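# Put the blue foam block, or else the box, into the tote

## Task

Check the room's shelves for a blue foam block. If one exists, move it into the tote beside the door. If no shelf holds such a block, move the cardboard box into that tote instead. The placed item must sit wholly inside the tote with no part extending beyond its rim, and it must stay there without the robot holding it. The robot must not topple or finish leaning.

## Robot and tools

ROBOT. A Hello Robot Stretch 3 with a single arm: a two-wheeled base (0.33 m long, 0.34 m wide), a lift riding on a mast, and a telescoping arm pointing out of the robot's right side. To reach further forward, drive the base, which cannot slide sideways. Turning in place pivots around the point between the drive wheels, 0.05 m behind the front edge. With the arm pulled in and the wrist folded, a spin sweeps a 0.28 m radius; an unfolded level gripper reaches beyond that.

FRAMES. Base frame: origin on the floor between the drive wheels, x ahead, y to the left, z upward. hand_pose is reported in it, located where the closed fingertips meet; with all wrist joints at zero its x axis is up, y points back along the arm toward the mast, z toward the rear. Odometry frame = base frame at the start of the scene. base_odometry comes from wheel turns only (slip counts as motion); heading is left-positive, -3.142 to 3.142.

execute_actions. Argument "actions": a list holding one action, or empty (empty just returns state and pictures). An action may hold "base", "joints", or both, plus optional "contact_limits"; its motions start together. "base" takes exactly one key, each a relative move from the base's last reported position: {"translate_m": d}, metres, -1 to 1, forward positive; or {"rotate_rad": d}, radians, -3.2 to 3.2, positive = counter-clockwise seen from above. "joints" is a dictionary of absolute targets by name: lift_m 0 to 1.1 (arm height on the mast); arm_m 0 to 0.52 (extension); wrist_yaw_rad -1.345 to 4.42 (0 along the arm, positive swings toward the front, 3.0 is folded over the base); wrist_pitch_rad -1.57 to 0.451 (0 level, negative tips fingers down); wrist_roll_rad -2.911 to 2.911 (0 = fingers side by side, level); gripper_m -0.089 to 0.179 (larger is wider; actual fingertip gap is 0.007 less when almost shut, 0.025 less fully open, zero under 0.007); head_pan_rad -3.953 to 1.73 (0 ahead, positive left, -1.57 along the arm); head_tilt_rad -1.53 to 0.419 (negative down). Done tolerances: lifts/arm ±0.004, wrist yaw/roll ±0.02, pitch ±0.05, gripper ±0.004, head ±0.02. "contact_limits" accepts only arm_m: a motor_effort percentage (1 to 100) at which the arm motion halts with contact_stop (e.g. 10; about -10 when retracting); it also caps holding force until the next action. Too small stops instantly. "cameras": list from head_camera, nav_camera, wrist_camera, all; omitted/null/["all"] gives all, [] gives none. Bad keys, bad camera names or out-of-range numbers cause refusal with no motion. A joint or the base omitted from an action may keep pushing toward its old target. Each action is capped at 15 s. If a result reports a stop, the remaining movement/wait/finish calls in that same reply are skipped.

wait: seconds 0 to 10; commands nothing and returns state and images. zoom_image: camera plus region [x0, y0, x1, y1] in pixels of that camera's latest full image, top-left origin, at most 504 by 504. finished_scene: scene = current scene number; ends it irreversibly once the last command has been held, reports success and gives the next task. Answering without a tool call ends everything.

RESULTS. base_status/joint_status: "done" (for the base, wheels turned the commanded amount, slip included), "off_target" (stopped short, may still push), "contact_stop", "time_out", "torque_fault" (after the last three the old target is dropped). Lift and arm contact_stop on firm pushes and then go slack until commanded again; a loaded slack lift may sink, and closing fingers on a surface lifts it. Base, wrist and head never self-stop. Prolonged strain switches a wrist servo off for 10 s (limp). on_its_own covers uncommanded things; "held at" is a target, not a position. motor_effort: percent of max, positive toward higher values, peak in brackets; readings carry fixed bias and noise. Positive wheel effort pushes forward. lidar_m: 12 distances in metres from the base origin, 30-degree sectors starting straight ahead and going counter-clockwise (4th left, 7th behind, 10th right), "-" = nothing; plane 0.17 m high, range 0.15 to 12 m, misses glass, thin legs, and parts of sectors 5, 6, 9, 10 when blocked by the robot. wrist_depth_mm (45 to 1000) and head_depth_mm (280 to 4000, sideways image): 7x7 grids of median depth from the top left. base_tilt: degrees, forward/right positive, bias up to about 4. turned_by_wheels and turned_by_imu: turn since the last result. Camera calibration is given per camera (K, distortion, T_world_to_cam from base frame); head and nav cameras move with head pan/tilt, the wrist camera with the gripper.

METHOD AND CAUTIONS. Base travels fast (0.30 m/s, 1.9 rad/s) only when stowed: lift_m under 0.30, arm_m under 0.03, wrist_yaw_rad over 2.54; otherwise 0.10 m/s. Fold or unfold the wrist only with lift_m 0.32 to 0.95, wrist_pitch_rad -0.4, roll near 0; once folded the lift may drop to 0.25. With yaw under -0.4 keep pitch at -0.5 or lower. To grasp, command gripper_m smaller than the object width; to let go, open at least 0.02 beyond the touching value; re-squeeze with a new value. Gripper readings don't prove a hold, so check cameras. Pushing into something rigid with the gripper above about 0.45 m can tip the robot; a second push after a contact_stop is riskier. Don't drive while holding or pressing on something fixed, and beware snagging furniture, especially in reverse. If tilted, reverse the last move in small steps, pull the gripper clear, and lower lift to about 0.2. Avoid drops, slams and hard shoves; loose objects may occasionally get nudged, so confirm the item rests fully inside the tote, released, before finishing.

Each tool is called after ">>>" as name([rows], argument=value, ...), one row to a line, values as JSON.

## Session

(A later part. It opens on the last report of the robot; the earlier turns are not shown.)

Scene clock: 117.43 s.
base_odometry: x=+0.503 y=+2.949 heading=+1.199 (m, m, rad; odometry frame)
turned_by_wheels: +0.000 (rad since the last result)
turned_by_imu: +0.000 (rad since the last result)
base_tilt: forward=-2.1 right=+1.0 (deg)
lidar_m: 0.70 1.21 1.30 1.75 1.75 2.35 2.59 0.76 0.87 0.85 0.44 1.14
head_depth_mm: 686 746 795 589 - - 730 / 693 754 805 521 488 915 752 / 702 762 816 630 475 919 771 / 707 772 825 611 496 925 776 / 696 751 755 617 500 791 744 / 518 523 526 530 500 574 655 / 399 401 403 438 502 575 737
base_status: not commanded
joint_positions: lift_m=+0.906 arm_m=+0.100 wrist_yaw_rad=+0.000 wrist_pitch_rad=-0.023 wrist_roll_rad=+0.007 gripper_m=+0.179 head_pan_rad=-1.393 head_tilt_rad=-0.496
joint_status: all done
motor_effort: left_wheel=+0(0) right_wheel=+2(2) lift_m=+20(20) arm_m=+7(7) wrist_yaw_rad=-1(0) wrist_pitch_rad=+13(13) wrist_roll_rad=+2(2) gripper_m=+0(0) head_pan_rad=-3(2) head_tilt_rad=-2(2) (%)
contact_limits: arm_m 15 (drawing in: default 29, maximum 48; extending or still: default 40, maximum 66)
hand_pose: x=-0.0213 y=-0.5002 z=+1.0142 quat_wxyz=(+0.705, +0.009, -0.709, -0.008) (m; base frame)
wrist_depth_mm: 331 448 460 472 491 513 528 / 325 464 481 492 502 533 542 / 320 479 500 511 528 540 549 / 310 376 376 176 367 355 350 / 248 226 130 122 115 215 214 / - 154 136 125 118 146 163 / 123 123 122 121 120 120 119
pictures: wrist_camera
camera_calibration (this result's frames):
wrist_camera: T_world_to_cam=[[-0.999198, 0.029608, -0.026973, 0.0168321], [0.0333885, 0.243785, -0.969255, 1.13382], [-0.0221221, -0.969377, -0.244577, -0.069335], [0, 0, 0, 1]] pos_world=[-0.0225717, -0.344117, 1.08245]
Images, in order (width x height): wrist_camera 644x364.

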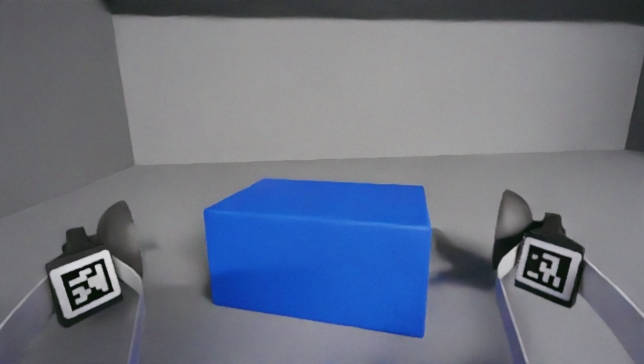

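>>> execute_actions([
  {"joints":{"gripper_m":0.06}},
], cameras=[])

>>> execute_actions([
  {"joints":{"lift_m":0.94}},
], cameras=[])

>>> execute_actions([
  {"joints":{"arm_m":0.0}},
], cameras=["wrist_camera"])

Scene clock: 121.93 s.
base_odometry: x=+0.503 y=+2.949 heading=+1.199 (m, m, rad; odometry frame)
turned_by_wheels: +0.000 (rad since the last result)
turned_by_imu: +0.001 (rad since the last result)
base_tilt: forward=-2.1 right=+1.0 (deg)
lidar_m: 0.70 1.21 1.30 1.75 1.75 2.35 2.59 0.76 0.87 0.85 0.44 1.14
head_depth_mm: 685 745 797 615 - - 729 / 693 754 804 555 480 915 750 / 700 763 813 629 475 920 770 / 706 774 824 609 496 925 777 / 696 750 759 617 500 789 744 / 520 523 527 530 499 574 654 / 399 401 403 437 501 575 740
base_status: not commanded
joint_positions: lift_m=+0.906 arm_m=+0.100 wrist_yaw_rad=+0.000 wrist_pitch_rad=-0.023 wrist_roll_rad=+0.007 gripper_m=+0.061 head_pan_rad=-1.393 head_tilt_rad=-0.496
joint_status: all done
motor_effort: left_wheel=-1(0) right_wheel=+2(2) lift_m=+20(20) arm_m=+6(6) wrist_yaw_rad=-1(1) wrist_pitch_rad=+13(13) wrist_roll_rad=+2(2) gripper_m=-17(90) head_pan_rad=-3(3) head_tilt_rad=-2(2) (%)
hand_pose: x=-0.0214 y=-0.5002 z=+1.0142 quat_wxyz=(+0.705, +0.008, -0.709, -0.008) (m; base frame)
wrist_depth_mm: 330 446 468 474 493 507 516 / 323 466 484 500 509 521 553 / 317 474 487 515 537 557 562 / 307 381 372 175 364 352 352 / 226 226 128 121 113 215 213 / 160 159 135 124 117 150 153 / 129 123 122 121 119 120 120
pictures: none
No camera images: the call's "cameras" was empty. Leave "cameras" out to get every camera's image.

Scene clock: 123.07 s.
base_odometry: x=+0.503 y=+2.949 heading=+1.199 (m, m, rad; odometry frame)
turned_by_wheels: +0.000 (rad since the last result)
turned_by_imu: +0.000 (rad since the last result)
base_tilt: forward=-2.0 right=+0.9 (deg)
lidar_m: 0.70 1.21 1.30 1.75 1.75 2.35 2.59 0.76 0.87 0.85 0.44 1.14
head_depth_mm: 686 746 796 483 - - 747 / 694 754 804 489 479 914 767 / 700 763 815 604 475 918 773 / 706 772 825 609 496 923 774 / 699 751 756 616 500 789 743 / 519 522 526 530 500 574 655 / 399 401 403 436 501 576 739
base_status: not commanded
joint_positions: lift_m=+0.939 arm_m=+0.100 wrist_yaw_rad=+0.000 wrist_pitch_rad=-0.024 wrist_roll_rad=+0.007 gripper_m=+0.061 head_pan_rad=-1.393 head_tilt_rad=-0.496
joint_status: all done
motor_effort: left_wheel=-1(0) right_wheel=+2(2) lift_m=+49(52) arm_m=+6(6) wrist_yaw_rad=-1(0) wrist_pitch_rad=+14(14) wrist_roll_rad=+2(2) gripper_m=-17(16) head_pan_rad=-3(3) head_tilt_rad=-2(2) (%)
hand_pose: x=-0.0214 y=-0.5002 z=+1.0480 quat_wxyz=(+0.705, +0.009, -0.709, -0.009) (m; base frame)
wrist_depth_mm: 325 446 471 470 486 501 525 / 322 465 478 489 508 521 536 / 318 466 492 504 522 555 553 / 316 465 509 178 503 508 488 / 290 311 129 120 114 300 297 / 223 221 134 124 117 209 213 / 180 170 170 162 158 167 167
pictures: none
No camera images: the call's "cameras" was empty. Leave "cameras" out to get every camera's image.

Scene clock: 125.03 s.
base_odometry: x=+0.503 y=+2.949 heading=+1.199 (m, m, rad; odometry frame)
turned_by_wheels: +0.000 (rad since the last result)
turned_by_imu: +0.000 (rad since the last result)
base_tilt: forward=-1.9 right=+0.9 (deg)
lidar_m: 0.71 1.21 1.30 1.75 1.75 2.35 2.59 0.76 0.87 0.85 0.44 1.14
head_depth_mm: 686 746 794 591 371 - - / 692 755 804 596 394 - 752 / 700 764 815 628 470 920 772 / 709 771 825 610 496 924 775 / 697 750 756 618 500 788 745 / 520 522 526 530 499 574 655 / 400 400 403 437 503 576 738
base_status: not commanded
joint_positions: lift_m=+0.939 arm_m=+0.001 wrist_yaw_rad=+0.000 wrist_pitch_rad=-0.024 wrist_roll_rad=+0.007 gripper_m=+0.061 head_pan_rad=-1.393 head_tilt_rad=-0.496
joint_status: all done
motor_effort: left_wheel=+0(0) right_wheel=+2(2) lift_m=+49(49) arm_m=-5(4) wrist_yaw_rad=+0(1) wrist_pitch_rad=+14(14) wrist_roll_rad=+1(2) gripper_m=-17(17) head_pan_rad=-3(3) head_tilt_rad=-2(1) (%)
hand_pose: x=-0.0214 y=-0.4012 z=+1.0480 quat_wxyz=(+0.705, +0.009, -0.709, -0.009) (m; base frame)
wrist_depth_mm: 319 509 559 573 587 607 605 / 318 502 573 576 601 634 626 / 323 485 598 600 630 653 640 / 319 436 527 177 513 486 491 / 294 317 128 121 113 303 301 / 223 222 134 124 118 210 214 / 180 174 178 182 190 198 206
pictures: wrist_camera
camera_calibration (this result's frames):
wrist_camera: T_world_to_cam=[[-0.999194, 0.0297491, -0.0269555, 0.0148201], [0.0334229, 0.24452, -0.969068, 1.1425], [-0.0222377, -0.969188, -0.245317, 0.0356827], [0, 0, 0, 1]] pos_world=[-0.022584, -0.245222, 1.11631]
Images, in order (width x height): wrist_camera 644x364.

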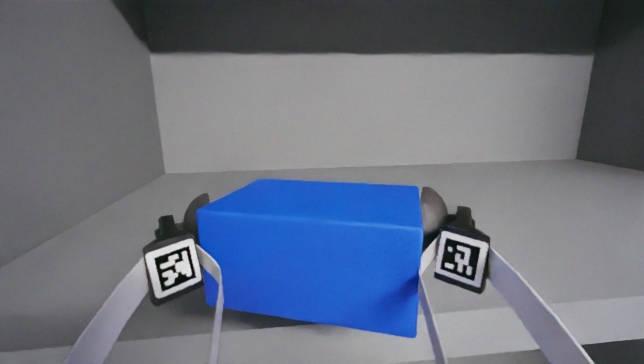

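>>> execute_actions([
  {"joints":{"wrist_yaw_rad":1.5,"gripper_m":0.052}},
], cameras=[])

>>> execute_actions([
  {"joints":{"wrist_pitch_rad":-0.4}},
], cameras=[])

>>> execute_actions([
  {"joints":{"wrist_yaw_rad":3.0}},
], cameras=[])

>>> execute_actions([
  {"joints":{"lift_m":0.29,"head_pan_rad":0.3},"base":{"rotate_rad":2.6}},
], cameras=["nav_camera","wrist_camera"])

Scene clock: 131.57 s.
base_odometry: x=+0.503 y=+2.949 heading=+1.199 (m, m, rad; odometry frame)
turned_by_wheels: +0.000 (rad since the last result)
turned_by_imu: +0.001 (rad since the last result)
base_tilt: forward=-2.0 right=+1.1 (deg)
lidar_m: 0.70 1.21 1.30 1.75 1.75 2.34 2.59 0.76 0.87 0.85 0.44 1.14
head_depth_mm: 687 747 796 591 467 946 - / 695 754 805 595 471 915 767 / 700 763 815 603 475 917 789 / 709 772 826 609 497 948 793 / 697 750 757 617 501 786 - / 519 521 526 530 500 562 - / 399 400 403 437 502 578 753
base_status: not commanded
joint_positions: lift_m=+0.939 arm_m=+0.001 wrist_yaw_rad=+1.498 wrist_pitch_rad=-0.024 wrist_roll_rad=+0.008 gripper_m=+0.053 head_pan_rad=-1.393 head_tilt_rad=-0.496
joint_status: all done
motor_effort: left_wheel=+0(0) right_wheel=+2(2) lift_m=+50(49) arm_m=-6(5) wrist_yaw_rad=+1(2) wrist_pitch_rad=+14(14) wrist_roll_rad=+1(2) gripper_m=-20(60) head_pan_rad=-4(2) head_tilt_rad=-2(2) (%)
hand_pose: x=+0.2336 y=-0.1642 z=+1.0480 quat_wxyz=(+0.522, +0.489, -0.514, +0.473) (m; base frame)
wrist_depth_mm: 899 964 993 - - 924 232 / 919 - - - - 952 234 / 933 - - - - 918 236 / - - - 177 569 502 240 / - - 129 121 113 334 249 / 732 713 135 123 117 942 257 / 570 558 556 524 782 791 265
pictures: none
No camera images: the call's "cameras" was empty. Leave "cameras" out to get every camera's image.

Scene clock: 132.63 s.
base_odometry: x=+0.503 y=+2.949 heading=+1.199 (m, m, rad; odometry frame)
turned_by_wheels: +0.000 (rad since the last result)
turned_by_imu: +0.000 (rad since the last result)
base_tilt: forward=-2.1 right=+1.1 (deg)
lidar_m: 0.71 1.21 1.30 1.75 1.75 2.35 2.59 0.76 0.87 0.86 0.44 1.14
head_depth_mm: 685 746 795 591 467 947 - / 696 754 805 597 470 913 767 / 700 763 816 603 475 918 772 / 707 773 825 609 496 927 793 / 696 750 756 616 501 789 - / 519 522 526 531 500 574 637 / 399 400 403 437 502 576 611
base_status: not commanded
joint_positions: lift_m=+0.939 arm_m=+0.001 wrist_yaw_rad=+1.498 wrist_pitch_rad=-0.419 wrist_roll_rad=+0.008 gripper_m=+0.053 head_pan_rad=-1.393 head_tilt_rad=-0.496
joint_status: all done
motor_effort: left_wheel=-1(0) right_wheel=+2(2) lift_m=+49(49) arm_m=-5(5) wrist_yaw_rad=+1(2) wrist_pitch_rad=+11(14) wrist_roll_rad=+2(2) gripper_m=-19(19) head_pan_rad=-3(3) head_tilt_rad=-2(2) (%)
hand_pose: x=+0.2023 y=-0.1620 z=+0.9520 quat_wxyz=(+0.605, +0.580, -0.408, +0.361) (m; base frame)
wrist_depth_mm: 892 928 963 - 534 398 231 / 965 - - - - 341 237 / 765 772 764 870 - 934 250 / 610 593 597 177 916 862 246 / 481 480 129 120 113 333 249 / 407 431 134 124 117 370 274 / - - - - 588 393 331
pictures: none
No camera images: the call's "cameras" was empty. Leave "cameras" out to get every camera's image.

Scene clock: 134.40 s.
base_odometry: x=+0.503 y=+2.949 heading=+1.199 (m, m, rad; odometry frame)
turned_by_wheels: +0.000 (rad since the last result)
turned_by_imu: +0.000 (rad since the last result)
base_tilt: forward=-1.9 right=+1.1 (deg)
lidar_m: 0.70 1.21 1.30 1.75 1.75 2.34 2.59 0.76 0.86 0.86 0.44 1.14
head_depth_mm: 687 745 795 590 467 909 - / 692 754 806 597 470 936 - / 700 763 815 603 475 947 - / 708 772 825 610 496 926 805 / 696 752 756 615 500 790 745 / 520 522 525 530 500 573 655 / 399 400 403 437 502 576 738
base_status: not commanded
joint_positions: lift_m=+0.939 arm_m=+0.001 wrist_yaw_rad=+2.998 wrist_pitch_rad=-0.419 wrist_roll_rad=+0.008 gripper_m=+0.053 head_pan_rad=-1.393 head_tilt_rad=-0.496
joint_status: all done
motor_effort: left_wheel=+0(0) right_wheel=+2(2) lift_m=+49(49) arm_m=-5(5) wrist_yaw_rad=+1(3) wrist_pitch_rad=+11(11) wrist_roll_rad=+1(1) gripper_m=-19(20) head_pan_rad=-3(3) head_tilt_rad=-1(2) (%)
hand_pose: x=+0.0108 y=+0.0764 z=+0.9520 quat_wxyz=(+0.197, +0.703, +0.097, +0.677) (m; base frame)
wrist_depth_mm: - - - - - - - / - - - - - - - / - - - - 874 761 777 / - - - 177 - 590 595 / - - 129 121 113 500 486 / - - 133 124 117 - 406 / - - - - - - 374
pictures: none
No camera images: the call's "cameras" was empty. Leave "cameras" out to get every camera's image.

Scene clock: 141.13 s.
base_odometry: x=+0.503 y=+2.949 heading=-2.484 (m, m, rad; odometry frame)
turned_by_wheels: +2.600 (rad since the last result)
turned_by_imu: +2.635 (rad since the last result)
base_tilt: forward=-1.9 right=+1.1 (deg)
lidar_m: 2.35 2.60 0.76 0.85 0.86 0.44 1.12 0.70 1.20 1.30 2.18 1.75
head_depth_mm: 2575 2814 3067 2498 1907 1542 1292 / 2474 2695 2991 2510 1919 1549 1301 / 2371 2599 2871 2548 1939 1562 1303 / 2339 2515 2766 2595 1950 1570 1321 / 2257 2437 2692 2605 1971 1583 1326 / 2198 2397 2604 2632 1982 1592 1332 / 2140 2300 2509 2640 1993 1603 1340
base_status: done
joint_positions: lift_m=+0.291 arm_m=+0.001 wrist_yaw_rad=+2.998 wrist_pitch_rad=-0.420 wrist_roll_rad=+0.008 gripper_m=+0.053 head_pan_rad=+0.293 head_tilt_rad=-0.496
joint_status: all done
motor_effort: left_wheel=-3(9) right_wheel=+6(12) lift_m=+20(45) arm_m=-6(5) wrist_yaw_rad=+1(1) wrist_pitch_rad=+12(12) wrist_roll_rad=+1(1) gripper_m=-20(19) head_pan_rad=+3(30) head_tilt_rad=-2(2) (%)
hand_pose: x=+0.0107 y=+0.0762 z=+0.3026 quat_wxyz=(+0.197, +0.703, +0.097, +0.677) (m; base frame)
wrist_depth_mm: 634 - 901 848 792 - - / 676 - 940 893 939 - - / 703 - 761 788 866 906 916 / 582 575 589 176 703 724 731 / 482 483 128 120 113 596 586 / 430 460 133 124 118 485 484 / 430 - - 128 413 432 430
pictures: nav_camera (sideways: a quarter turn counterclockwise sets it upright), wrist_camera
camera_calibration (this result's frames):
nav_camera: T_world_to_cam=[[0.487692, 0.145383, 0.860825, -1.083], [0.325681, -0.945152, -0.0248864, 0.0874239], [0.809993, 0.292492, -0.508292, 0.611545], [0, 0, 0, 1]] pos_world=[0.00435314, 0.0612078, 1.2453]
wrist_camera: T_world_to_cam=[[0.983401, -0.180901, -0.0140514, 0.00348964], [-0.119737, -0.588813, -0.799351, 0.316146], [0.13633, 0.787765, -0.6007, 0.288267], [0, 0, 0, 1]] pos_world=[-0.00487691, -0.0403046, 0.425923]
Images, in order (width x height): nav_camera 672x504, wrist_camera 644x364.

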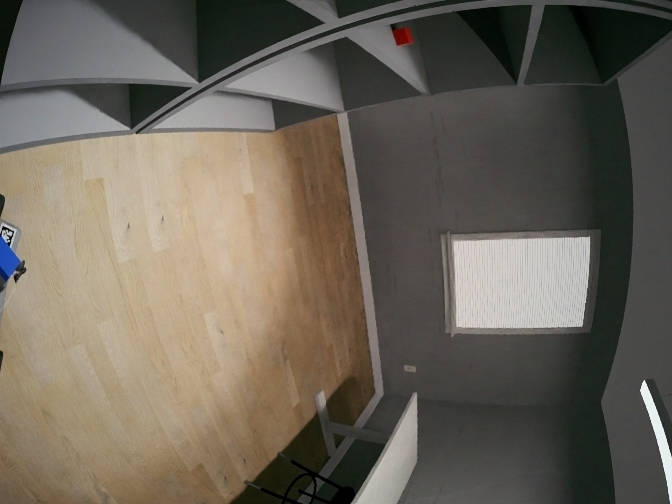

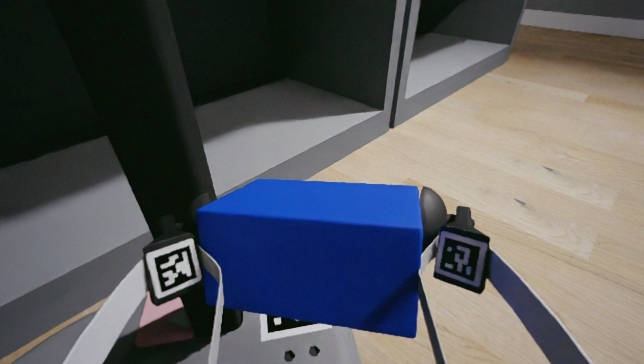

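>>> execute_actions([
  {"base":{"rotate_rad":0.45}},
], cameras=[])

>>> execute_actions([
  {"base":{"translate_m":1.0}},
], cameras=[])

>>> execute_actions([
  {"base":{"translate_m":0.8}},
], cameras=["nav_camera"])

Scene clock: 146.80 s.
base_odometry: x=+0.503 y=+2.949 heading=-2.034 (m, m, rad; odometry frame)
turned_by_wheels: +0.450 (rad since the last result)
turned_by_imu: +0.456 (rad since the last result)
base_tilt: forward=-2.1 right=+1.0 (deg)
lidar_m: 2.59 0.77 0.80 0.85 0.45 0.49 0.70 1.19 1.30 2.18 1.75 2.35
head_depth_mm: 2143 2335 2574 2483 1898 1544 1295 / 2180 2370 2614 2514 1922 1550 1302 / 2193 2396 2632 2539 1937 1562 1304 / 2228 2439 2690 2580 1953 1568 1318 / 2212 2380 1702 1755 1867 1543 1326 / 1381 1471 1676 1556 1260 1453 1178 / 1403 1500 1009 1366 887 927 1124
base_status: done
joint_positions: lift_m=+0.291 arm_m=+0.001 wrist_yaw_rad=+2.999 wrist_pitch_rad=-0.420 wrist_roll_rad=+0.008 gripper_m=+0.053 head_pan_rad=+0.293 head_tilt_rad=-0.496
joint_status: not commanded
motor_effort: left_wheel=-3(12) right_wheel=+5(14) lift_m=+20(20) arm_m=-4(5) wrist_yaw_rad=+2(2) wrist_pitch_rad=+12(12) wrist_roll_rad=+1(1) gripper_m=-20(20) head_pan_rad=+3(3) head_tilt_rad=-2(2) (%)
hand_pose: x=+0.0107 y=+0.0762 z=+0.3026 quat_wxyz=(+0.197, +0.703, +0.097, +0.677) (m; base frame)
wrist_depth_mm: 385 - 802 890 941 732 619 / 394 - 842 916 952 740 897 / 395 - 757 754 749 740 820 / 426 522 588 175 646 733 690 / 462 498 128 120 113 579 591 / 477 509 133 124 117 493 497 / 437 - - 129 418 425 428
pictures: none
No camera images: the call's "cameras" was empty. Leave "cameras" out to get every camera's image.

Scene clock: 151.80 s.
base_odometry: x=+0.056 y=+2.055 heading=-2.034 (m, m, rad; odometry frame)
turned_by_wheels: +0.000 (rad since the last result)
turned_by_imu: +0.001 (rad since the last result)
base_tilt: forward=-2.0 right=+1.0 (deg)
lidar_m: 1.61 1.62 0.83 1.01 0.64 1.26 1.38 1.94 2.22 1.41 1.68 1.77
head_depth_mm: 1319 1433 1566 1730 1845 1547 1293 / 1333 1449 1598 1766 1877 1546 1307 / 1353 1468 1611 1807 1912 1568 1317 / 1369 1488 1643 1829 1947 1568 1313 / 1387 1515 1667 1849 1972 1578 1319 / 1403 1528 1686 1888 1980 1594 1332 / 1425 1557 1722 1916 1994 1613 1341
base_status: done
joint_positions: lift_m=+0.291 arm_m=+0.001 wrist_yaw_rad=+2.999 wrist_pitch_rad=-0.421 wrist_roll_rad=+0.008 gripper_m=+0.053 head_pan_rad=+0.293 head_tilt_rad=-0.496
joint_status: not commanded
motor_effort: left_wheel=-3(9) right_wheel=+5(15) lift_m=+21(20) arm_m=-5(5) wrist_yaw_rad=+1(2) wrist_pitch_rad=+12(12) wrist_roll_rad=+1(1) gripper_m=-20(20) head_pan_rad=+2(3) head_tilt_rad=-2(2) (%)
hand_pose: x=+0.0106 y=+0.0762 z=+0.3026 quat_wxyz=(+0.197, +0.703, +0.097, +0.677) (m; base frame)
wrist_depth_mm: 493 - 956 - 954 - - / 511 - - - 969 - - / 541 - 735 745 804 919 901 / 575 617 698 176 719 720 712 / 590 587 129 121 113 599 583 / 495 521 133 124 118 481 489 / 440 - - 128 417 427 428
pictures: none
No camera images: the call's "cameras" was empty. Leave "cameras" out to get every camera's image.

Scene clock: 156.23 s.
base_odometry: x=-0.302 y=+1.339 heading=-2.035 (m, m, rad; odometry frame)
turned_by_wheels: +0.000 (rad since the last result)
turned_by_imu: +0.001 (rad since the last result)
base_tilt: forward=-1.8 right=+1.0 (deg)
lidar_m: 0.82 0.82 1.01 1.96 0.89 1.24 2.08 2.63 1.49 1.45 1.41 0.90
head_depth_mm: 648 704 773 852 955 1085 1220 / 657 713 783 868 973 1106 1246 / 664 725 796 882 990 1128 1259 / 673 734 807 896 1009 1156 1281 / 682 743 817 913 1029 1179 1297 / 690 752 833 928 1050 1207 1313 / 700 765 844 944 1070 1235 1333
base_status: done
joint_positions: lift_m=+0.291 arm_m=+0.001 wrist_yaw_rad=+2.999 wrist_pitch_rad=-0.421 wrist_roll_rad=+0.008 gripper_m=+0.053 head_pan_rad=+0.293 head_tilt_rad=-0.496
joint_status: not commanded
motor_effort: left_wheel=-3(9) right_wheel=+5(14) lift_m=+21(20) arm_m=-5(5) wrist_yaw_rad=+1(2) wrist_pitch_rad=+12(12) wrist_roll_rad=+1(1) gripper_m=-19(20) head_pan_rad=+2(2) head_tilt_rad=-2(2) (%)
hand_pose: x=+0.0106 y=+0.0762 z=+0.3026 quat_wxyz=(+0.197, +0.703, +0.098, +0.677) (m; base frame)
wrist_depth_mm: 882 - - - - 899 681 / 930 - - - - 935 710 / 770 - 964 907 931 878 724 / 666 703 714 175 717 723 699 / 583 578 129 120 113 576 593 / 494 504 133 124 118 483 490 / 439 - - 128 422 424 424
pictures: nav_camera (sideways: a quarter turn counterclockwise sets it upright)
camera_calibration (this result's frames):
nav_camera: T_world_to_cam=[[0.48768, 0.145426, 0.860825, -1.083], [0.325763, -0.945124, -0.0248864, 0.0874234], [0.809967, 0.292562, -0.508292, 0.611545], [0, 0, 0, 1]] pos_world=[0.00434782, 0.0612077, 1.2453]
Images, in order (width x height): nav_camera 672x504.

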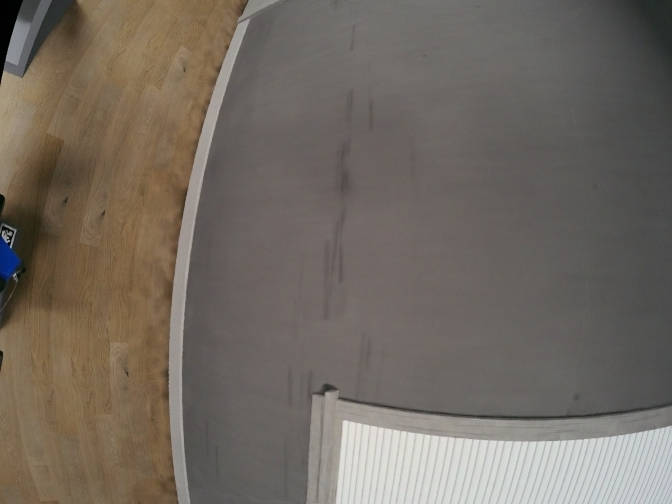

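>>> execute_actions([
  {"base":{"translate_m":0.25}},
], cameras=[])

>>> execute_actions([
  {"base":{"rotate_rad":1.75},"joints":{"head_pan_rad":0,"head_tilt_rad":-0.6}},
], cameras=["nav_camera"])

Scene clock: 164.27 s.
base_odometry: x=-0.414 y=+1.116 heading=-2.035 (m, m, rad; odometry frame)
turned_by_wheels: +0.000 (rad since the last result)
turned_by_imu: +0.001 (rad since the last result)
base_tilt: forward=-1.9 right=+0.9 (deg)
lidar_m: 0.57 0.57 0.71 1.40 0.83 1.47 2.33 2.85 1.77 1.46 0.98 0.63
head_depth_mm: 440 477 523 579 642 732 847 / 444 483 531 587 658 749 866 / 449 491 538 596 671 765 888 / 456 496 547 608 685 782 912 / 461 503 555 617 697 798 936 / 467 511 564 628 710 817 961 / 473 518 573 639 725 837 984
base_status: done
joint_positions: lift_m=+0.291 arm_m=+0.001 wrist_yaw_rad=+2.999 wrist_pitch_rad=-0.421 wrist_roll_rad=+0.008 gripper_m=+0.053 head_pan_rad=+0.293 head_tilt_rad=-0.496
joint_status: not commanded
motor_effort: left_wheel=-3(10) right_wheel=+5(15) lift_m=+20(20) arm_m=-5(4) wrist_yaw_rad=+1(0) wrist_pitch_rad=+12(12) wrist_roll_rad=+1(1) gripper_m=-19(20) head_pan_rad=+2(3) head_tilt_rad=-2(2) (%)
hand_pose: x=+0.0105 y=+0.0762 z=+0.3025 quat_wxyz=(+0.197, +0.703, +0.098, +0.677) (m; base frame)
wrist_depth_mm: 816 - - - 896 626 491 / 795 - - - 969 661 518 / 786 - 918 928 883 674 531 / 696 689 708 178 703 670 539 / 593 579 129 120 113 571 536 / 496 510 132 124 118 480 490 / 448 - - 128 414 422 427
pictures: none
No camera images: the call's "cameras" was empty. Leave "cameras" out to get every camera's image.

Scene clock: 166.57 s.
base_odometry: x=-0.414 y=+1.116 heading=-0.285 (m, m, rad; odometry frame)
turned_by_wheels: +1.750 (rad since the last result)
turned_by_imu: +1.770 (rad since the last result)
base_tilt: forward=-2.1 right=+1.0 (deg)
lidar_m: 2.25 0.83 1.47 2.75 1.76 1.46 1.85 0.81 0.59 0.57 0.60 0.82
head_depth_mm: 1956 1977 2014 2004 1715 1430 1232 / 2505 2734 2785 2160 1727 1439 1234 / 2517 2762 2736 2166 1742 1451 1239 / 2537 2795 2972 2218 1755 1460 1243 / 2536 2779 2989 2237 1762 1458 1253 / 2553 2804 2977 2181 1505 1406 1266 / 2547 2687 1101 1086 1072 1227 1271
base_status: done
joint_positions: lift_m=+0.291 arm_m=+0.001 wrist_yaw_rad=+2.999 wrist_pitch_rad=-0.421 wrist_roll_rad=+0.008 gripper_m=+0.053 head_pan_rad=+0.007 head_tilt_rad=-0.593
joint_status: all done
motor_effort: left_wheel=-3(12) right_wheel=+5(16) lift_m=+20(21) arm_m=-5(5) wrist_yaw_rad=+1(0) wrist_pitch_rad=+12(12) wrist_roll_rad=+1(1) gripper_m=-19(20) head_pan_rad=-3(20) head_tilt_rad=-4(13) (%)
hand_pose: x=+0.0105 y=+0.0761 z=+0.3025 quat_wxyz=(+0.197, +0.703, +0.098, +0.677) (m; base frame)
wrist_depth_mm: - - - - - - - / - - - - - - - / 910 - 921 900 913 882 815 / 731 701 723 177 730 722 683 / 579 575 129 120 113 598 580 / 490 500 133 124 117 483 487 / 446 - - 127 414 425 425
pictures: nav_camera (sideways: a quarter turn counterclockwise sets it upright)
camera_calibration (this result's frames):
nav_camera: T_world_to_cam=[[0.589682, 0.0024675, 0.807632, -1.01427], [0.0432441, -0.998657, -0.028523, 0.0938779], [0.806477, 0.0517448, -0.588997, 0.716567], [0, 0, 0, 1]] pos_world=[0.0161421, 0.0591759, 1.24389]
Images, in order (width x height): nav_camera 672x504.

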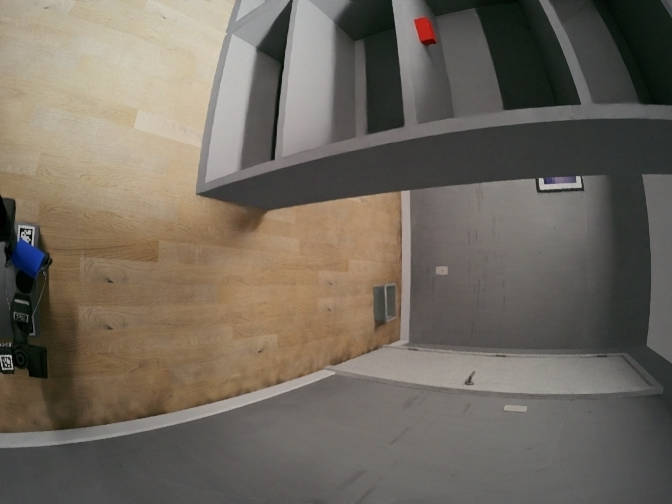

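>>> execute_actions([
  {"base":{"translate_m":1.0}},
], cameras=[])

>>> execute_actions([
  {"base":{"rotate_rad":0.45}},
], cameras=[])

>>> execute_actions([
  {"base":{"translate_m":1.0}},
], cameras=[])

>>> execute_actions([
  {"base":{"rotate_rad":-0.45},"joints":{"lift_m":0.45,"head_pan_rad":-1.4,"head_tilt_rad":-0.9}},
], cameras=["head_camera","nav_camera"])

Scene clock: 176.50 s.
base_odometry: x=+0.546 y=+0.835 heading=-0.285 (m, m, rad; odometry frame)
turned_by_wheels: +0.000 (rad since the last result)
turned_by_imu: +0.002 (rad since the last result)
base_tilt: forward=-1.9 right=+1.0 (deg)
lidar_m: 1.93 2.01 0.39 0.38 0.40 2.45 2.20 0.82 0.61 0.58 0.61 0.84
head_depth_mm: 1645 1818 1973 2007 1723 1431 1230 / 1649 1814 2031 2165 1726 1434 1233 / 1635 1823 2041 2171 1736 1451 1235 / 1647 1823 2046 2188 1759 1455 1244 / 1642 1810 2054 2192 1772 1463 1255 / 1649 1832 2043 2196 1782 1474 1255 / 1658 1834 2049 2206 1789 1481 1268
base_status: done
joint_positions: lift_m=+0.291 arm_m=+0.001 wrist_yaw_rad=+2.999 wrist_pitch_rad=-0.421 wrist_roll_rad=+0.008 gripper_m=+0.053 head_pan_rad=+0.007 head_tilt_rad=-0.594
joint_status: not commanded
motor_effort: left_wheel=-4(9) right_wheel=+5(16) lift_m=+20(20) arm_m=-5(5) wrist_yaw_rad=+0(1) wrist_pitch_rad=+12(12) wrist_roll_rad=+1(1) gripper_m=-19(20) head_pan_rad=-3(2) head_tilt_rad=-4(4) (%)
hand_pose: x=+0.0105 y=+0.0761 z=+0.3025 quat_wxyz=(+0.197, +0.703, +0.098, +0.677) (m; base frame)
wrist_depth_mm: 348 - 379 395 - - - / 378 - 411 436 - - - / 868 - 445 484 878 911 903 / 726 464 488 175 694 701 708 / 578 540 129 120 113 584 582 / 494 517 133 124 117 486 494 / 436 - - 128 412 427 428
pictures: none
No camera images: the call's "cameras" was empty. Leave "cameras" out to get every camera's image.

Scene clock: 177.83 s.
base_odometry: x=+0.546 y=+0.835 heading=+0.165 (m, m, rad; odometry frame)
turned_by_wheels: +0.450 (rad since the last result)
turned_by_imu: +0.455 (rad since the last result)
base_tilt: forward=-2.2 right=+1.0 (deg)
lidar_m: 1.97 0.40 0.38 0.39 2.45 2.44 0.89 0.62 0.58 0.60 0.78 1.84
head_depth_mm: 1625 1784 1970 2087 1724 1431 1229 / 1694 1864 2075 2168 1734 1438 1237 / 1772 1957 2185 2198 1741 1446 1241 / 1840 2060 2315 2218 1753 1457 1245 / 1961 2165 2459 2222 1769 1460 1249 / 2057 2311 2624 2238 1779 1472 1259 / 2165 2445 2742 2269 1801 1487 1266
base_status: done
joint_positions: lift_m=+0.291 arm_m=+0.001 wrist_yaw_rad=+2.999 wrist_pitch_rad=-0.421 wrist_roll_rad=+0.008 gripper_m=+0.053 head_pan_rad=+0.007 head_tilt_rad=-0.594
joint_status: not commanded
motor_effort: left_wheel=-3(12) right_wheel=+5(15) lift_m=+20(21) arm_m=-5(6) wrist_yaw_rad=+0(1) wrist_pitch_rad=+12(12) wrist_roll_rad=+1(1) gripper_m=-19(20) head_pan_rad=-3(4) head_tilt_rad=-4(3) (%)
hand_pose: x=+0.0105 y=+0.0761 z=+0.3025 quat_wxyz=(+0.197, +0.703, +0.098, +0.677) (m; base frame)
wrist_depth_mm: - - 431 397 372 352 - / - - 485 440 403 376 - / 913 - 533 480 447 416 937 / 719 697 551 177 487 468 703 / 577 596 129 121 113 562 584 / 496 517 133 123 118 485 493 / 445 - - 128 415 432 426
pictures: none
No camera images: the call's "cameras" was empty. Leave "cameras" out to get every camera's image.

Scene clock: 182.83 s.
base_odometry: x=+1.533 y=+0.998 heading=+0.165 (m, m, rad; odometry frame)
turned_by_wheels: +0.000 (rad since the last result)
turned_by_imu: +0.001 (rad since the last result)
base_tilt: forward=-2.1 right=+0.9 (deg)
lidar_m: 1.06 1.38 2.44 1.07 0.75 0.70 1.56 1.08 1.01 1.03 1.09 1.03
head_depth_mm: 852 932 1032 1155 1309 1401 1228 / 886 979 1088 1223 1403 1433 1231 / 926 1024 1146 1302 1498 1443 1241 / 973 1079 1213 1387 1614 1457 1246 / 1023 1139 1282 1483 1675 1467 1257 / 1069 1206 1374 1593 1749 1472 1258 / 1132 1277 1475 1736 1788 1487 1269
base_status: done
joint_positions: lift_m=+0.291 arm_m=+0.001 wrist_yaw_rad=+2.999 wrist_pitch_rad=-0.421 wrist_roll_rad=+0.008 gripper_m=+0.053 head_pan_rad=+0.007 head_tilt_rad=-0.594
joint_status: not commanded
motor_effort: left_wheel=-4(10) right_wheel=+5(15) lift_m=+20(20) arm_m=-5(5) wrist_yaw_rad=+0(1) wrist_pitch_rad=+12(12) wrist_roll_rad=+1(1) gripper_m=-19(20) head_pan_rad=-2(4) head_tilt_rad=-3(3) (%)
hand_pose: x=+0.0105 y=+0.0761 z=+0.3025 quat_wxyz=(+0.197, +0.703, +0.098, +0.677) (m; base frame)
wrist_depth_mm: 627 - - - - - - / 678 - - - - - - / 678 - 926 934 913 934 937 / 681 692 706 176 710 727 699 / 585 576 128 120 113 593 592 / 498 511 133 124 117 482 493 / 439 - - 128 417 428 429
pictures: none
No camera images: the call's "cameras" was empty. Leave "cameras" out to get every camera's image.

Scene clock: 185.13 s.
base_odometry: x=+1.533 y=+0.998 heading=-0.285 (m, m, rad; odometry frame)
turned_by_wheels: -0.450 (rad since the last result)
turned_by_imu: -0.455 (rad since the last result)
base_tilt: forward=-2.0 right=+0.9 (deg)
lidar_m: 1.03 1.07 1.48 2.43 0.99 0.73 0.71 1.44 1.06 1.01 1.05 1.07
head_depth_mm: 891 1031 1216 1491 1387 1231 1145 / 908 1052 1247 1503 1394 1241 - / 922 1072 1278 1533 1403 1248 - / 937 1096 1314 1552 1411 1251 1128 / 959 1116 1350 1579 1414 1256 1136 / 972 1139 1377 1592 1395 1264 1146 / 989 1170 1422 1625 1398 1272 1142
base_status: done
joint_positions: lift_m=+0.449 arm_m=+0.001 wrist_yaw_rad=+2.999 wrist_pitch_rad=-0.421 wrist_roll_rad=+0.008 gripper_m=+0.053 head_pan_rad=-1.393 head_tilt_rad=-0.889
joint_status: all done
motor_effort: left_wheel=+5(14) right_wheel=-4(12) lift_m=+50(52) arm_m=-5(5) wrist_yaw_rad=+1(1) wrist_pitch_rad=+12(12) wrist_roll_rad=+1(1) gripper_m=-19(19) head_pan_rad=-3(31) head_tilt_rad=-5(26) (%)
hand_pose: x=+0.0105 y=+0.0761 z=+0.4615 quat_wxyz=(+0.197, +0.703, +0.098, +0.677) (m; base frame)
wrist_depth_mm: - - - - - - 991 / - - - - - - - / - - - - - - - / 941 983 991 177 969 961 964 / 798 796 129 121 113 805 795 / 682 684 134 124 117 664 693 / 587 586 593 566 566 568 586
pictures: head_camera (sideways: a quarter turn clockwise sets it upright), nav_camera (sideways: a quarter turn counterclockwise sets it upright)
camera_calibration (this result's frames):
head_camera: T_world_to_cam=[[-0.0901465, 0.791595, -0.60436, 0.804117], [0.98602, 0.156327, 0.0576829, -0.0788589], [0.140139, -0.59071, -0.794621, 0.988789], [0, 0, 0, 1]] pos_world=[0.0116768, -0.040119, 1.27624]
nav_camera: T_world_to_cam=[[0.139915, -0.787428, 0.600317, -0.741351], [-0.978501, -0.202734, -0.0378653, 0.11226], [0.151521, -0.582113, -0.798865, 0.993517], [0, 0, 0, 1]] pos_world=[0.0630345, 0.0173379, 1.24298]
Images, in order (width x height): head_camera 896x504, nav_camera 672x504.

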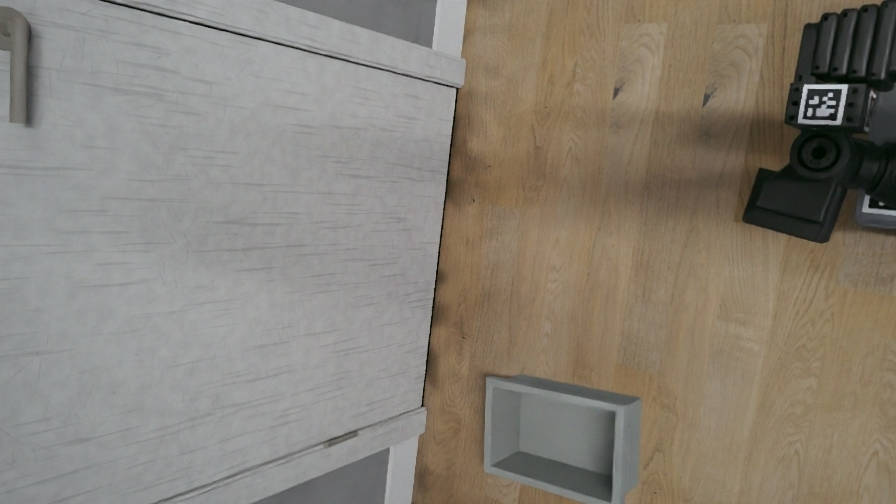

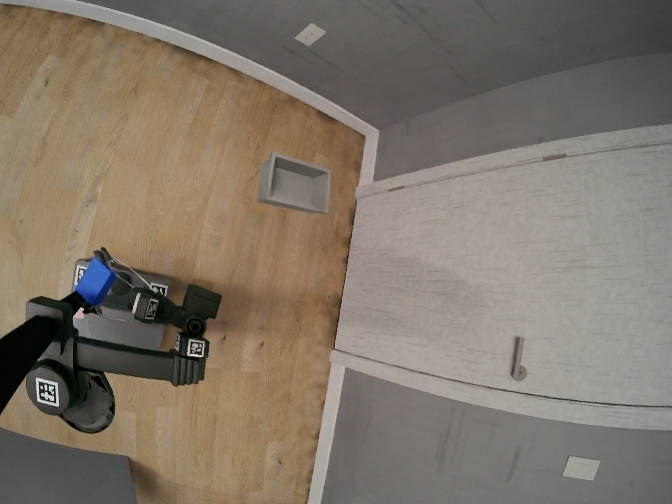

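>>> execute_actions([
  {"base":{"translate_m":0.545},"joints":{"wrist_yaw_rad":0}},
], cameras=[])

>>> execute_actions([
  {"joints":{"arm_m":0.28,"wrist_pitch_rad":-0.8,"lift_m":0.3}},
], cameras=["head_camera","wrist_camera"])

Scene clock: 195.33 s.
base_odometry: x=+2.056 y=+0.845 heading=-0.285 (m, m, rad; odometry frame)
turned_by_wheels: +0.000 (rad since the last result)
turned_by_imu: +0.002 (rad since the last result)
base_tilt: forward=-2.0 right=+1.0 (deg)
lidar_m: 0.49 0.51 0.70 1.99 1.75 1.29 1.25 1.45 1.05 1.01 0.68 0.51
head_depth_mm: 897 1036 1231 1483 1384 1234 1149 / 910 1059 1265 1505 1369 1204 - / 922 1070 1280 1535 1352 1214 1139 / 964 1124 1350 1557 1412 1249 1129 / 979 1147 1371 1583 1414 1257 1134 / 998 1141 1289 1363 1372 1262 1140 / 927 961 1004 1047 1098 1148 1121
base_status: done
joint_positions: lift_m=+0.449 arm_m=+0.001 wrist_yaw_rad=+0.002 wrist_pitch_rad=-0.421 wrist_roll_rad=+0.008 gripper_m=+0.053 head_pan_rad=-1.393 head_tilt_rad=-0.889
joint_status: all done
motor_effort: left_wheel=+5(11) right_wheel=-4(5) lift_m=+49(50) arm_m=-6(5) wrist_yaw_rad=-2(2) wrist_pitch_rad=+12(12) wrist_roll_rad=+1(1) gripper_m=-19(20) head_pan_rad=-3(3) head_tilt_rad=-5(5) (%)
hand_pose: x=-0.0212 y=-0.3696 z=+0.4615 quat_wxyz=(+0.689, +0.148, -0.694, -0.148) (m; base frame)
wrist_depth_mm: 637 691 684 698 712 711 705 / 618 764 750 753 759 812 803 / 634 834 866 855 842 880 882 / 633 880 918 178 947 932 963 / 620 784 129 121 113 790 801 / 601 686 134 124 117 657 685 / 581 588 587 454 563 591 588
pictures: none
No camera images: the call's "cameras" was empty. Leave "cameras" out to get every camera's image.

Scene clock: 198.60 s.
base_odometry: x=+2.056 y=+0.845 heading=-0.285 (m, m, rad; odometry frame)
turned_by_wheels: +0.000 (rad since the last result)
turned_by_imu: +0.001 (rad since the last result)
base_tilt: forward=-2.2 right=+1.0 (deg)
lidar_m: 0.49 0.51 0.70 1.99 1.75 1.29 1.25 1.45 1.05 1.01 0.68 0.51
head_depth_mm: 896 1039 1231 1496 1392 1239 1114 / 911 1059 1259 1503 1420 1226 1130 / 920 1069 1279 1541 1343 1226 1140 / 960 1124 1349 1562 1406 1253 1130 / 981 1147 1384 1586 1414 1261 1132 / 996 1146 1282 1363 1371 1269 1138 / 925 962 1004 1047 1101 1145 1118
base_status: not commanded
joint_positions: lift_m=+0.301 arm_m=+0.280 wrist_yaw_rad=+0.000 wrist_pitch_rad=-0.813 wrist_roll_rad=+0.009 gripper_m=+0.053 head_pan_rad=-1.393 head_tilt_rad=-0.889
joint_status: all done
motor_effort: left_wheel=+5(5) right_wheel=-4(4) lift_m=+20(44) arm_m=+6(5) wrist_yaw_rad=+0(1) wrist_pitch_rad=+8(11) wrist_roll_rad=+1(1) gripper_m=-19(20) head_pan_rad=-4(4) head_tilt_rad=-5(5) (%)
hand_pose: x=-0.0215 y=-0.5831 z=+0.2365 quat_wxyz=(+0.647, +0.279, -0.652, -0.281) (m; base frame)
wrist_depth_mm: 515 533 527 524 538 546 548 / 549 571 557 569 582 583 578 / 495 502 365 369 518 511 511 / 448 453 320 177 459 465 465 / 413 422 129 121 113 422 424 / 376 376 135 124 117 386 388 / 351 344 345 345 298 356 354
pictures: head_camera (sideways: a quarter turn clockwise sets it upright), wrist_camera
camera_calibration (this result's frames):
head_camera: T_world_to_cam=[[-0.0900292, 0.791609, -0.60436, 0.804116], [0.986043, 0.15618, 0.0576829, -0.0788591], [0.140051, -0.590731, -0.794621, 0.98879], [0, 0, 0, 1]] pos_world=[0.0116709, -0.0401198, 1.27624]
wrist_camera: T_world_to_cam=[[-0.999139, 0.041457, 0.00167364, -0.00174062], [0.0348422, 0.860255, -0.508672, 0.650734], [-0.0225277, -0.508175, -0.860959, 0.0747427], [0, 0, 0, 1]] pos_world=[-0.0227284, -0.521743, 0.395363]
Images, in order (width x height): head_camera 896x504, wrist_camera 644x364.

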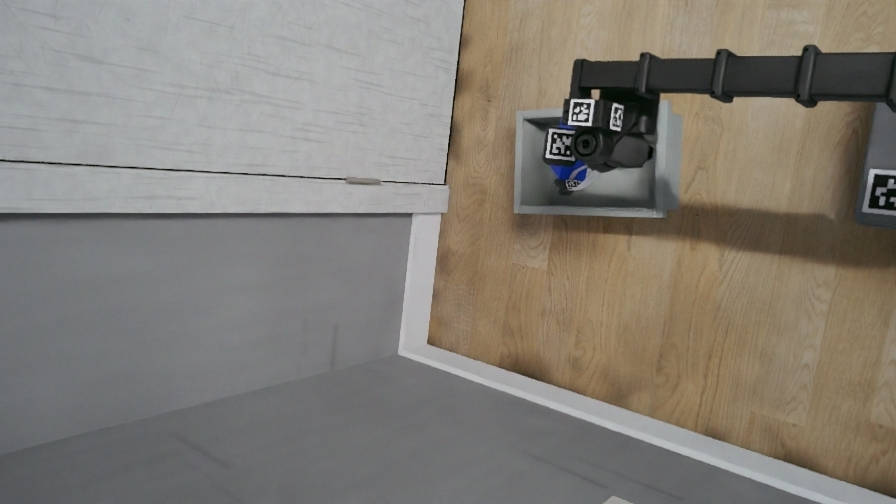

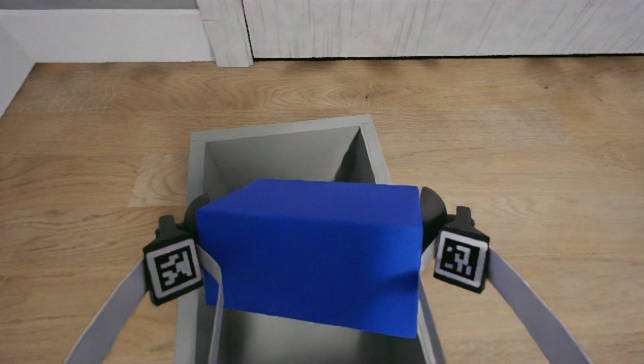

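>>> execute_actions([
  {"base":{"translate_m":0.03},"joints":{"lift_m":0.4,"wrist_pitch_rad":-1.5,"wrist_roll_rad":1.57,"arm_m":0.4}},
], cameras=["head_camera","wrist_camera"])

Scene clock: 204.27 s.
base_odometry: x=+2.084 y=+0.837 heading=-0.285 (m, m, rad; odometry frame)
turned_by_wheels: +0.000 (rad since the last result)
turned_by_imu: +0.001 (rad since the last result)
base_tilt: forward=-2.1 right=+1.1 (deg)
lidar_m: 0.46 0.48 0.66 1.87 1.79 1.32 1.28 1.45 1.05 1.01 0.65 0.47
head_depth_mm: 896 1035 1226 1473 1387 1232 1116 / 912 1054 1261 1459 1325 1220 1124 / 930 1083 1277 1540 1349 1222 1145 / 962 1120 1340 1558 1409 1251 1132 / 977 1144 1377 1564 1420 1260 1133 / 993 1104 1201 1275 1334 1246 1138 / 867 902 942 982 1031 1088 1099
base_status: done
joint_positions: lift_m=+0.399 arm_m=+0.400 wrist_yaw_rad=+0.000 wrist_pitch_rad=-1.493 wrist_roll_rad=+1.566 gripper_m=+0.053 head_pan_rad=-1.393 head_tilt_rad=-0.889
joint_status: all done
motor_effort: left_wheel=+5(10) right_wheel=-4(6) lift_m=+49(52) arm_m=+6(4) wrist_yaw_rad=+1(0) wrist_pitch_rad=-4(8) wrist_roll_rad=+2(2) gripper_m=-20(19) head_pan_rad=-3(4) head_tilt_rad=-5(5) (%)
hand_pose: x=-0.0215 y=-0.5401 z=+0.2808 quat_wxyz=(+0.002, +0.001, -0.734, -0.679) (m; base frame)
wrist_depth_mm: 419 419 411 402 389 401 390 / 430 351 362 412 406 408 404 / 445 369 430 425 422 414 411 / 470 384 440 176 433 435 426 / 486 483 129 120 113 450 444 / 507 504 135 124 117 468 456 / 515 516 518 501 494 490 471
pictures: head_camera (sideways: a quarter turn clockwise sets it upright), wrist_camera
camera_calibration (this result's frames):
head_camera: T_world_to_cam=[[-0.0899137, 0.791622, -0.60436, 0.804115], [0.986066, 0.156037, 0.0576829, -0.0788592], [0.139965, -0.590752, -0.794621, 0.98879], [0, 0, 0, 1]] pos_world=[0.011665, -0.0401206, 1.27624]
wrist_camera: T_world_to_cam=[[0.0161643, 0.998749, -0.0473186, 0.549028], [0.975281, -0.00531841, 0.220905, -0.0157958], [0.220377, -0.0497197, -0.974147, 0.419407], [0, 0, 0, 1]] pos_world=[-0.0858971, -0.527572, 0.438033]
Images, in order (width x height): head_camera 896x504, wrist_camera 644x364.

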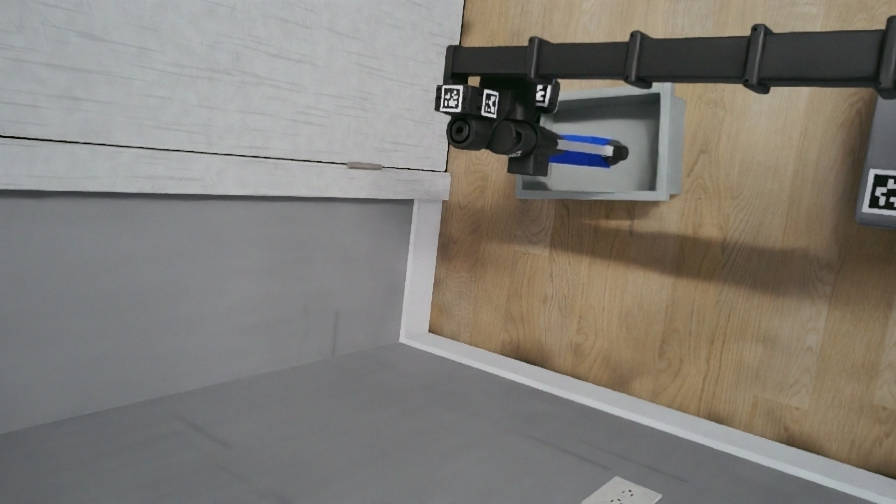

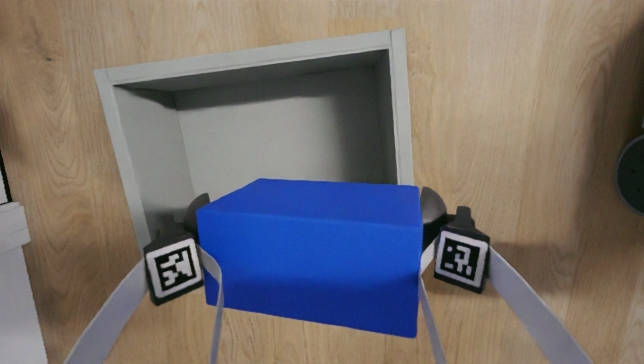

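>>> execute_actions([
  {"base":{"translate_m":-0.03},"joints":{"arm_m":0.445,"lift_m":0.31}},
], cameras=["head_camera","wrist_camera"])

Scene clock: 208.97 s.
base_odometry: x=+2.056 y=+0.845 heading=-0.285 (m, m, rad; odometry frame)
turned_by_wheels: +0.000 (rad since the last result)
turned_by_imu: +0.001 (rad since the last result)
base_tilt: forward=-2.1 right=+1.0 (deg)
lidar_m: 0.49 0.51 0.70 1.98 1.75 1.29 1.25 1.45 1.05 0.62 0.68 0.50
head_depth_mm: 897 1035 1230 1492 1384 1237 1120 / 910 1057 1258 1489 1345 1224 1126 / 918 1073 1281 1535 1342 1228 1139 / 964 1121 1344 1559 1416 1256 1131 / 978 1149 1379 1577 1419 1258 1134 / 999 1147 1282 1360 1373 1269 1142 / 927 962 1003 1048 1098 1147 1118
base_status: done
joint_positions: lift_m=+0.311 arm_m=+0.445 wrist_yaw_rad=+0.000 wrist_pitch_rad=-1.494 wrist_roll_rad=+1.566 gripper_m=+0.053 head_pan_rad=-1.393 head_tilt_rad=-0.889
joint_status: all done
motor_effort: left_wheel=+4(6) right_wheel=-3(10) lift_m=+20(48) arm_m=+6(8) wrist_yaw_rad=-1(1) wrist_pitch_rad=-3(4) wrist_roll_rad=+1(2) gripper_m=-20(19) head_pan_rad=-2(3) head_tilt_rad=-5(5) (%)
hand_pose: x=-0.0215 y=-0.5848 z=+0.1919 quat_wxyz=(+0.002, +0.001, -0.733, -0.680) (m; base frame)
wrist_depth_mm: 332 325 322 321 315 312 308 / 343 333 253 242 232 316 317 / 354 263 345 338 336 331 330 / 368 275 354 175 319 342 342 / 388 265 128 120 113 353 354 / 403 396 134 124 117 363 364 / 421 409 409 401 386 388 378
pictures: head_camera (sideways: a quarter turn clockwise sets it upright), wrist_camera
camera_calibration (this result's frames):
head_camera: T_world_to_cam=[[-0.0899137, 0.791622, -0.60436, 0.804115], [0.986066, 0.156037, 0.0576829, -0.0788592], [0.139965, -0.590752, -0.794621, 0.98879], [0, 0, 0, 1]] pos_world=[0.011665, -0.0401206, 1.27624]
wrist_camera: T_world_to_cam=[[0.0164404, 0.998797, -0.0462083, 0.589302], [0.975275, -0.00583261, 0.220919, 0.00331344], [0.220384, -0.0486977, -0.974197, 0.331136], [0, 0, 0, 1]] pos_world=[-0.085897, -0.572448, 0.349091]
Images, in order (width x height): head_camera 896x504, wrist_camera 644x364.

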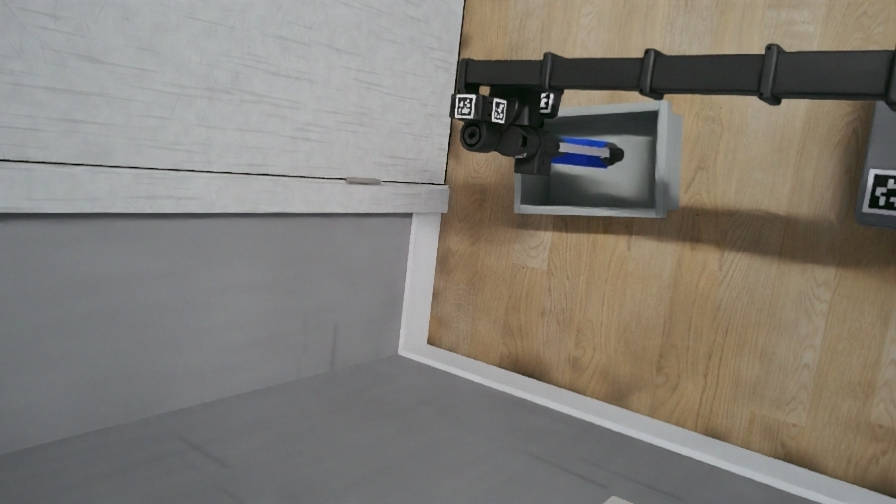

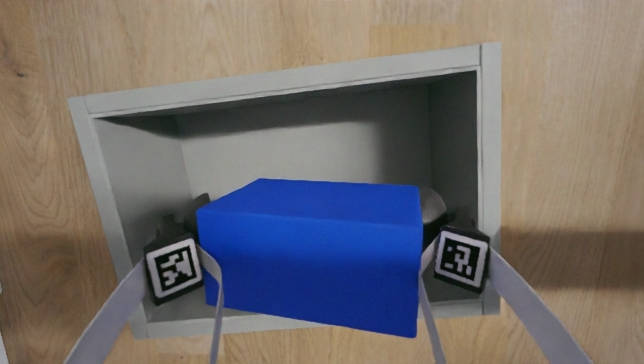

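>>> execute_actions([
  {"base":{"translate_m":0.03},"joints":{"arm_m":0.435}},
], cameras=[])

>>> execute_actions([
  {"joints":{"lift_m":0.21}},
], cameras=["head_camera","wrist_camera"])

Scene clock: 213.63 s.
base_odometry: x=+2.084 y=+0.837 heading=-0.285 (m, m, rad; odometry frame)
turned_by_wheels: +0.000 (rad since the last result)
turned_by_imu: +0.001 (rad since the last result)
base_tilt: forward=-2.1 right=+0.9 (deg)
lidar_m: 0.46 0.48 0.66 1.87 1.80 1.32 1.28 1.45 1.05 0.61 0.65 0.47
head_depth_mm: 897 1035 1226 1486 1386 1234 1120 / 909 1053 1261 1494 1344 1224 1131 / 931 1084 1277 1537 1340 1229 1141 / 961 1122 1340 1559 1405 1254 1129 / 979 1144 1381 1570 1415 1258 1136 / 992 1102 1205 1272 1328 1240 1143 / 868 902 937 981 1030 1080 1097
base_status: done
joint_positions: lift_m=+0.311 arm_m=+0.435 wrist_yaw_rad=+0.000 wrist_pitch_rad=-1.494 wrist_roll_rad=+1.566 gripper_m=+0.053 head_pan_rad=-1.393 head_tilt_rad=-0.889
joint_status: all done
motor_effort: left_wheel=+5(10) right_wheel=-4(7) lift_m=+20(20) arm_m=-6(6) wrist_yaw_rad=+1(1) wrist_pitch_rad=-3(3) wrist_roll_rad=+2(2) gripper_m=-19(20) head_pan_rad=-3(2) head_tilt_rad=-5(5) (%)
hand_pose: x=-0.0215 y=-0.5756 z=+0.1919 quat_wxyz=(+0.002, +0.001, -0.733, -0.680) (m; base frame)
wrist_depth_mm: 336 324 320 214 208 306 309 / 288 256 331 328 320 321 322 / 358 290 347 340 331 331 331 / 371 286 353 175 297 340 343 / 385 264 128 120 113 355 353 / 399 397 134 124 117 373 371 / 415 415 408 400 394 391 377
pictures: none
No camera images: the call's "cameras" was empty. Leave "cameras" out to get every camera's image.

Scene clock: 215.37 s.
base_odometry: x=+2.084 y=+0.837 heading=-0.285 (m, m, rad; odometry frame)
turned_by_wheels: +0.000 (rad since the last result)
turned_by_imu: +0.000 (rad since the last result)
base_tilt: forward=-2.0 right=+0.9 (deg)
lidar_m: 0.46 0.48 0.66 1.87 1.80 1.32 1.28 1.45 1.05 1.01 0.64 0.47
head_depth_mm: 896 1035 1229 1492 1385 1233 1114 / 910 1057 1258 1510 - 1224 1140 / 931 1084 1281 1535 1342 1229 1140 / 961 1121 1347 1555 1411 1253 1132 / 980 1150 1381 1564 1416 1259 1136 / 989 1104 1205 1273 1332 1249 1141 / 864 901 937 983 1027 1085 1099
base_status: not commanded
joint_positions: lift_m=+0.211 arm_m=+0.435 wrist_yaw_rad=+0.000 wrist_pitch_rad=-1.494 wrist_roll_rad=+1.566 gripper_m=+0.053 head_pan_rad=-1.393 head_tilt_rad=-0.889
joint_status: all done
motor_effort: left_wheel=+4(4) right_wheel=-4(4) lift_m=+20(20) arm_m=-5(5) wrist_yaw_rad=-1(0) wrist_pitch_rad=-4(3) wrist_roll_rad=+1(1) gripper_m=-19(20) head_pan_rad=-2(3) head_tilt_rad=-6(5) (%)
hand_pose: x=-0.0215 y=-0.5756 z=+0.0919 quat_wxyz=(+0.002, +0.001, -0.733, -0.680) (m; base frame)
wrist_depth_mm: 131 139 155 176 201 159 113 / 203 240 238 231 229 164 118 / 208 249 244 241 237 168 120 / 203 254 252 176 243 174 125 / 201 257 128 121 113 167 134 / 197 229 134 124 117 177 138 / 189 195 187 169 160 161 264
pictures: head_camera (sideways: a quarter turn clockwise sets it upright), wrist_camera
camera_calibration (this result's frames):
head_camera: T_world_to_cam=[[-0.0899025, 0.791623, -0.60436, 0.804115], [0.986068, 0.156023, 0.0576829, -0.0788592], [0.139957, -0.590754, -0.794621, 0.98879], [0, 0, 0, 1]] pos_world=[0.0116645, -0.0401207, 1.27624]
wrist_camera: T_world_to_cam=[[0.0164401, 0.998797, -0.0462036, 0.575488], [0.975275, -0.00583338, 0.220919, 0.0254594], [0.220384, -0.0486932, -0.974197, 0.234164], [0, 0, 0, 1]] pos_world=[-0.085897, -0.563245, 0.249087]
Images, in order (width x height): head_camera 896x504, wrist_camera 644x364.

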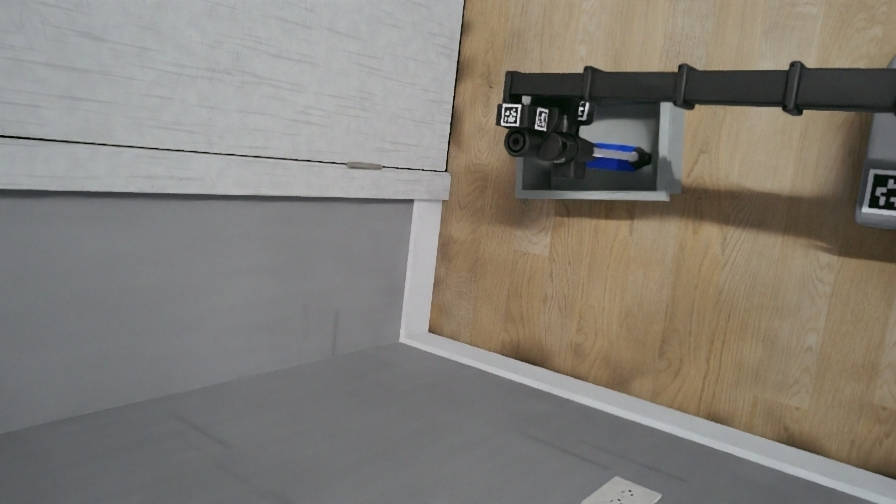

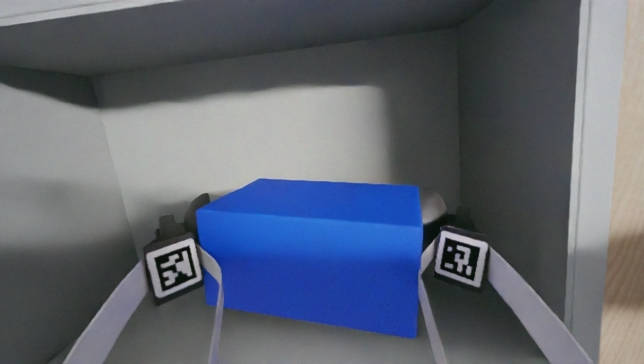

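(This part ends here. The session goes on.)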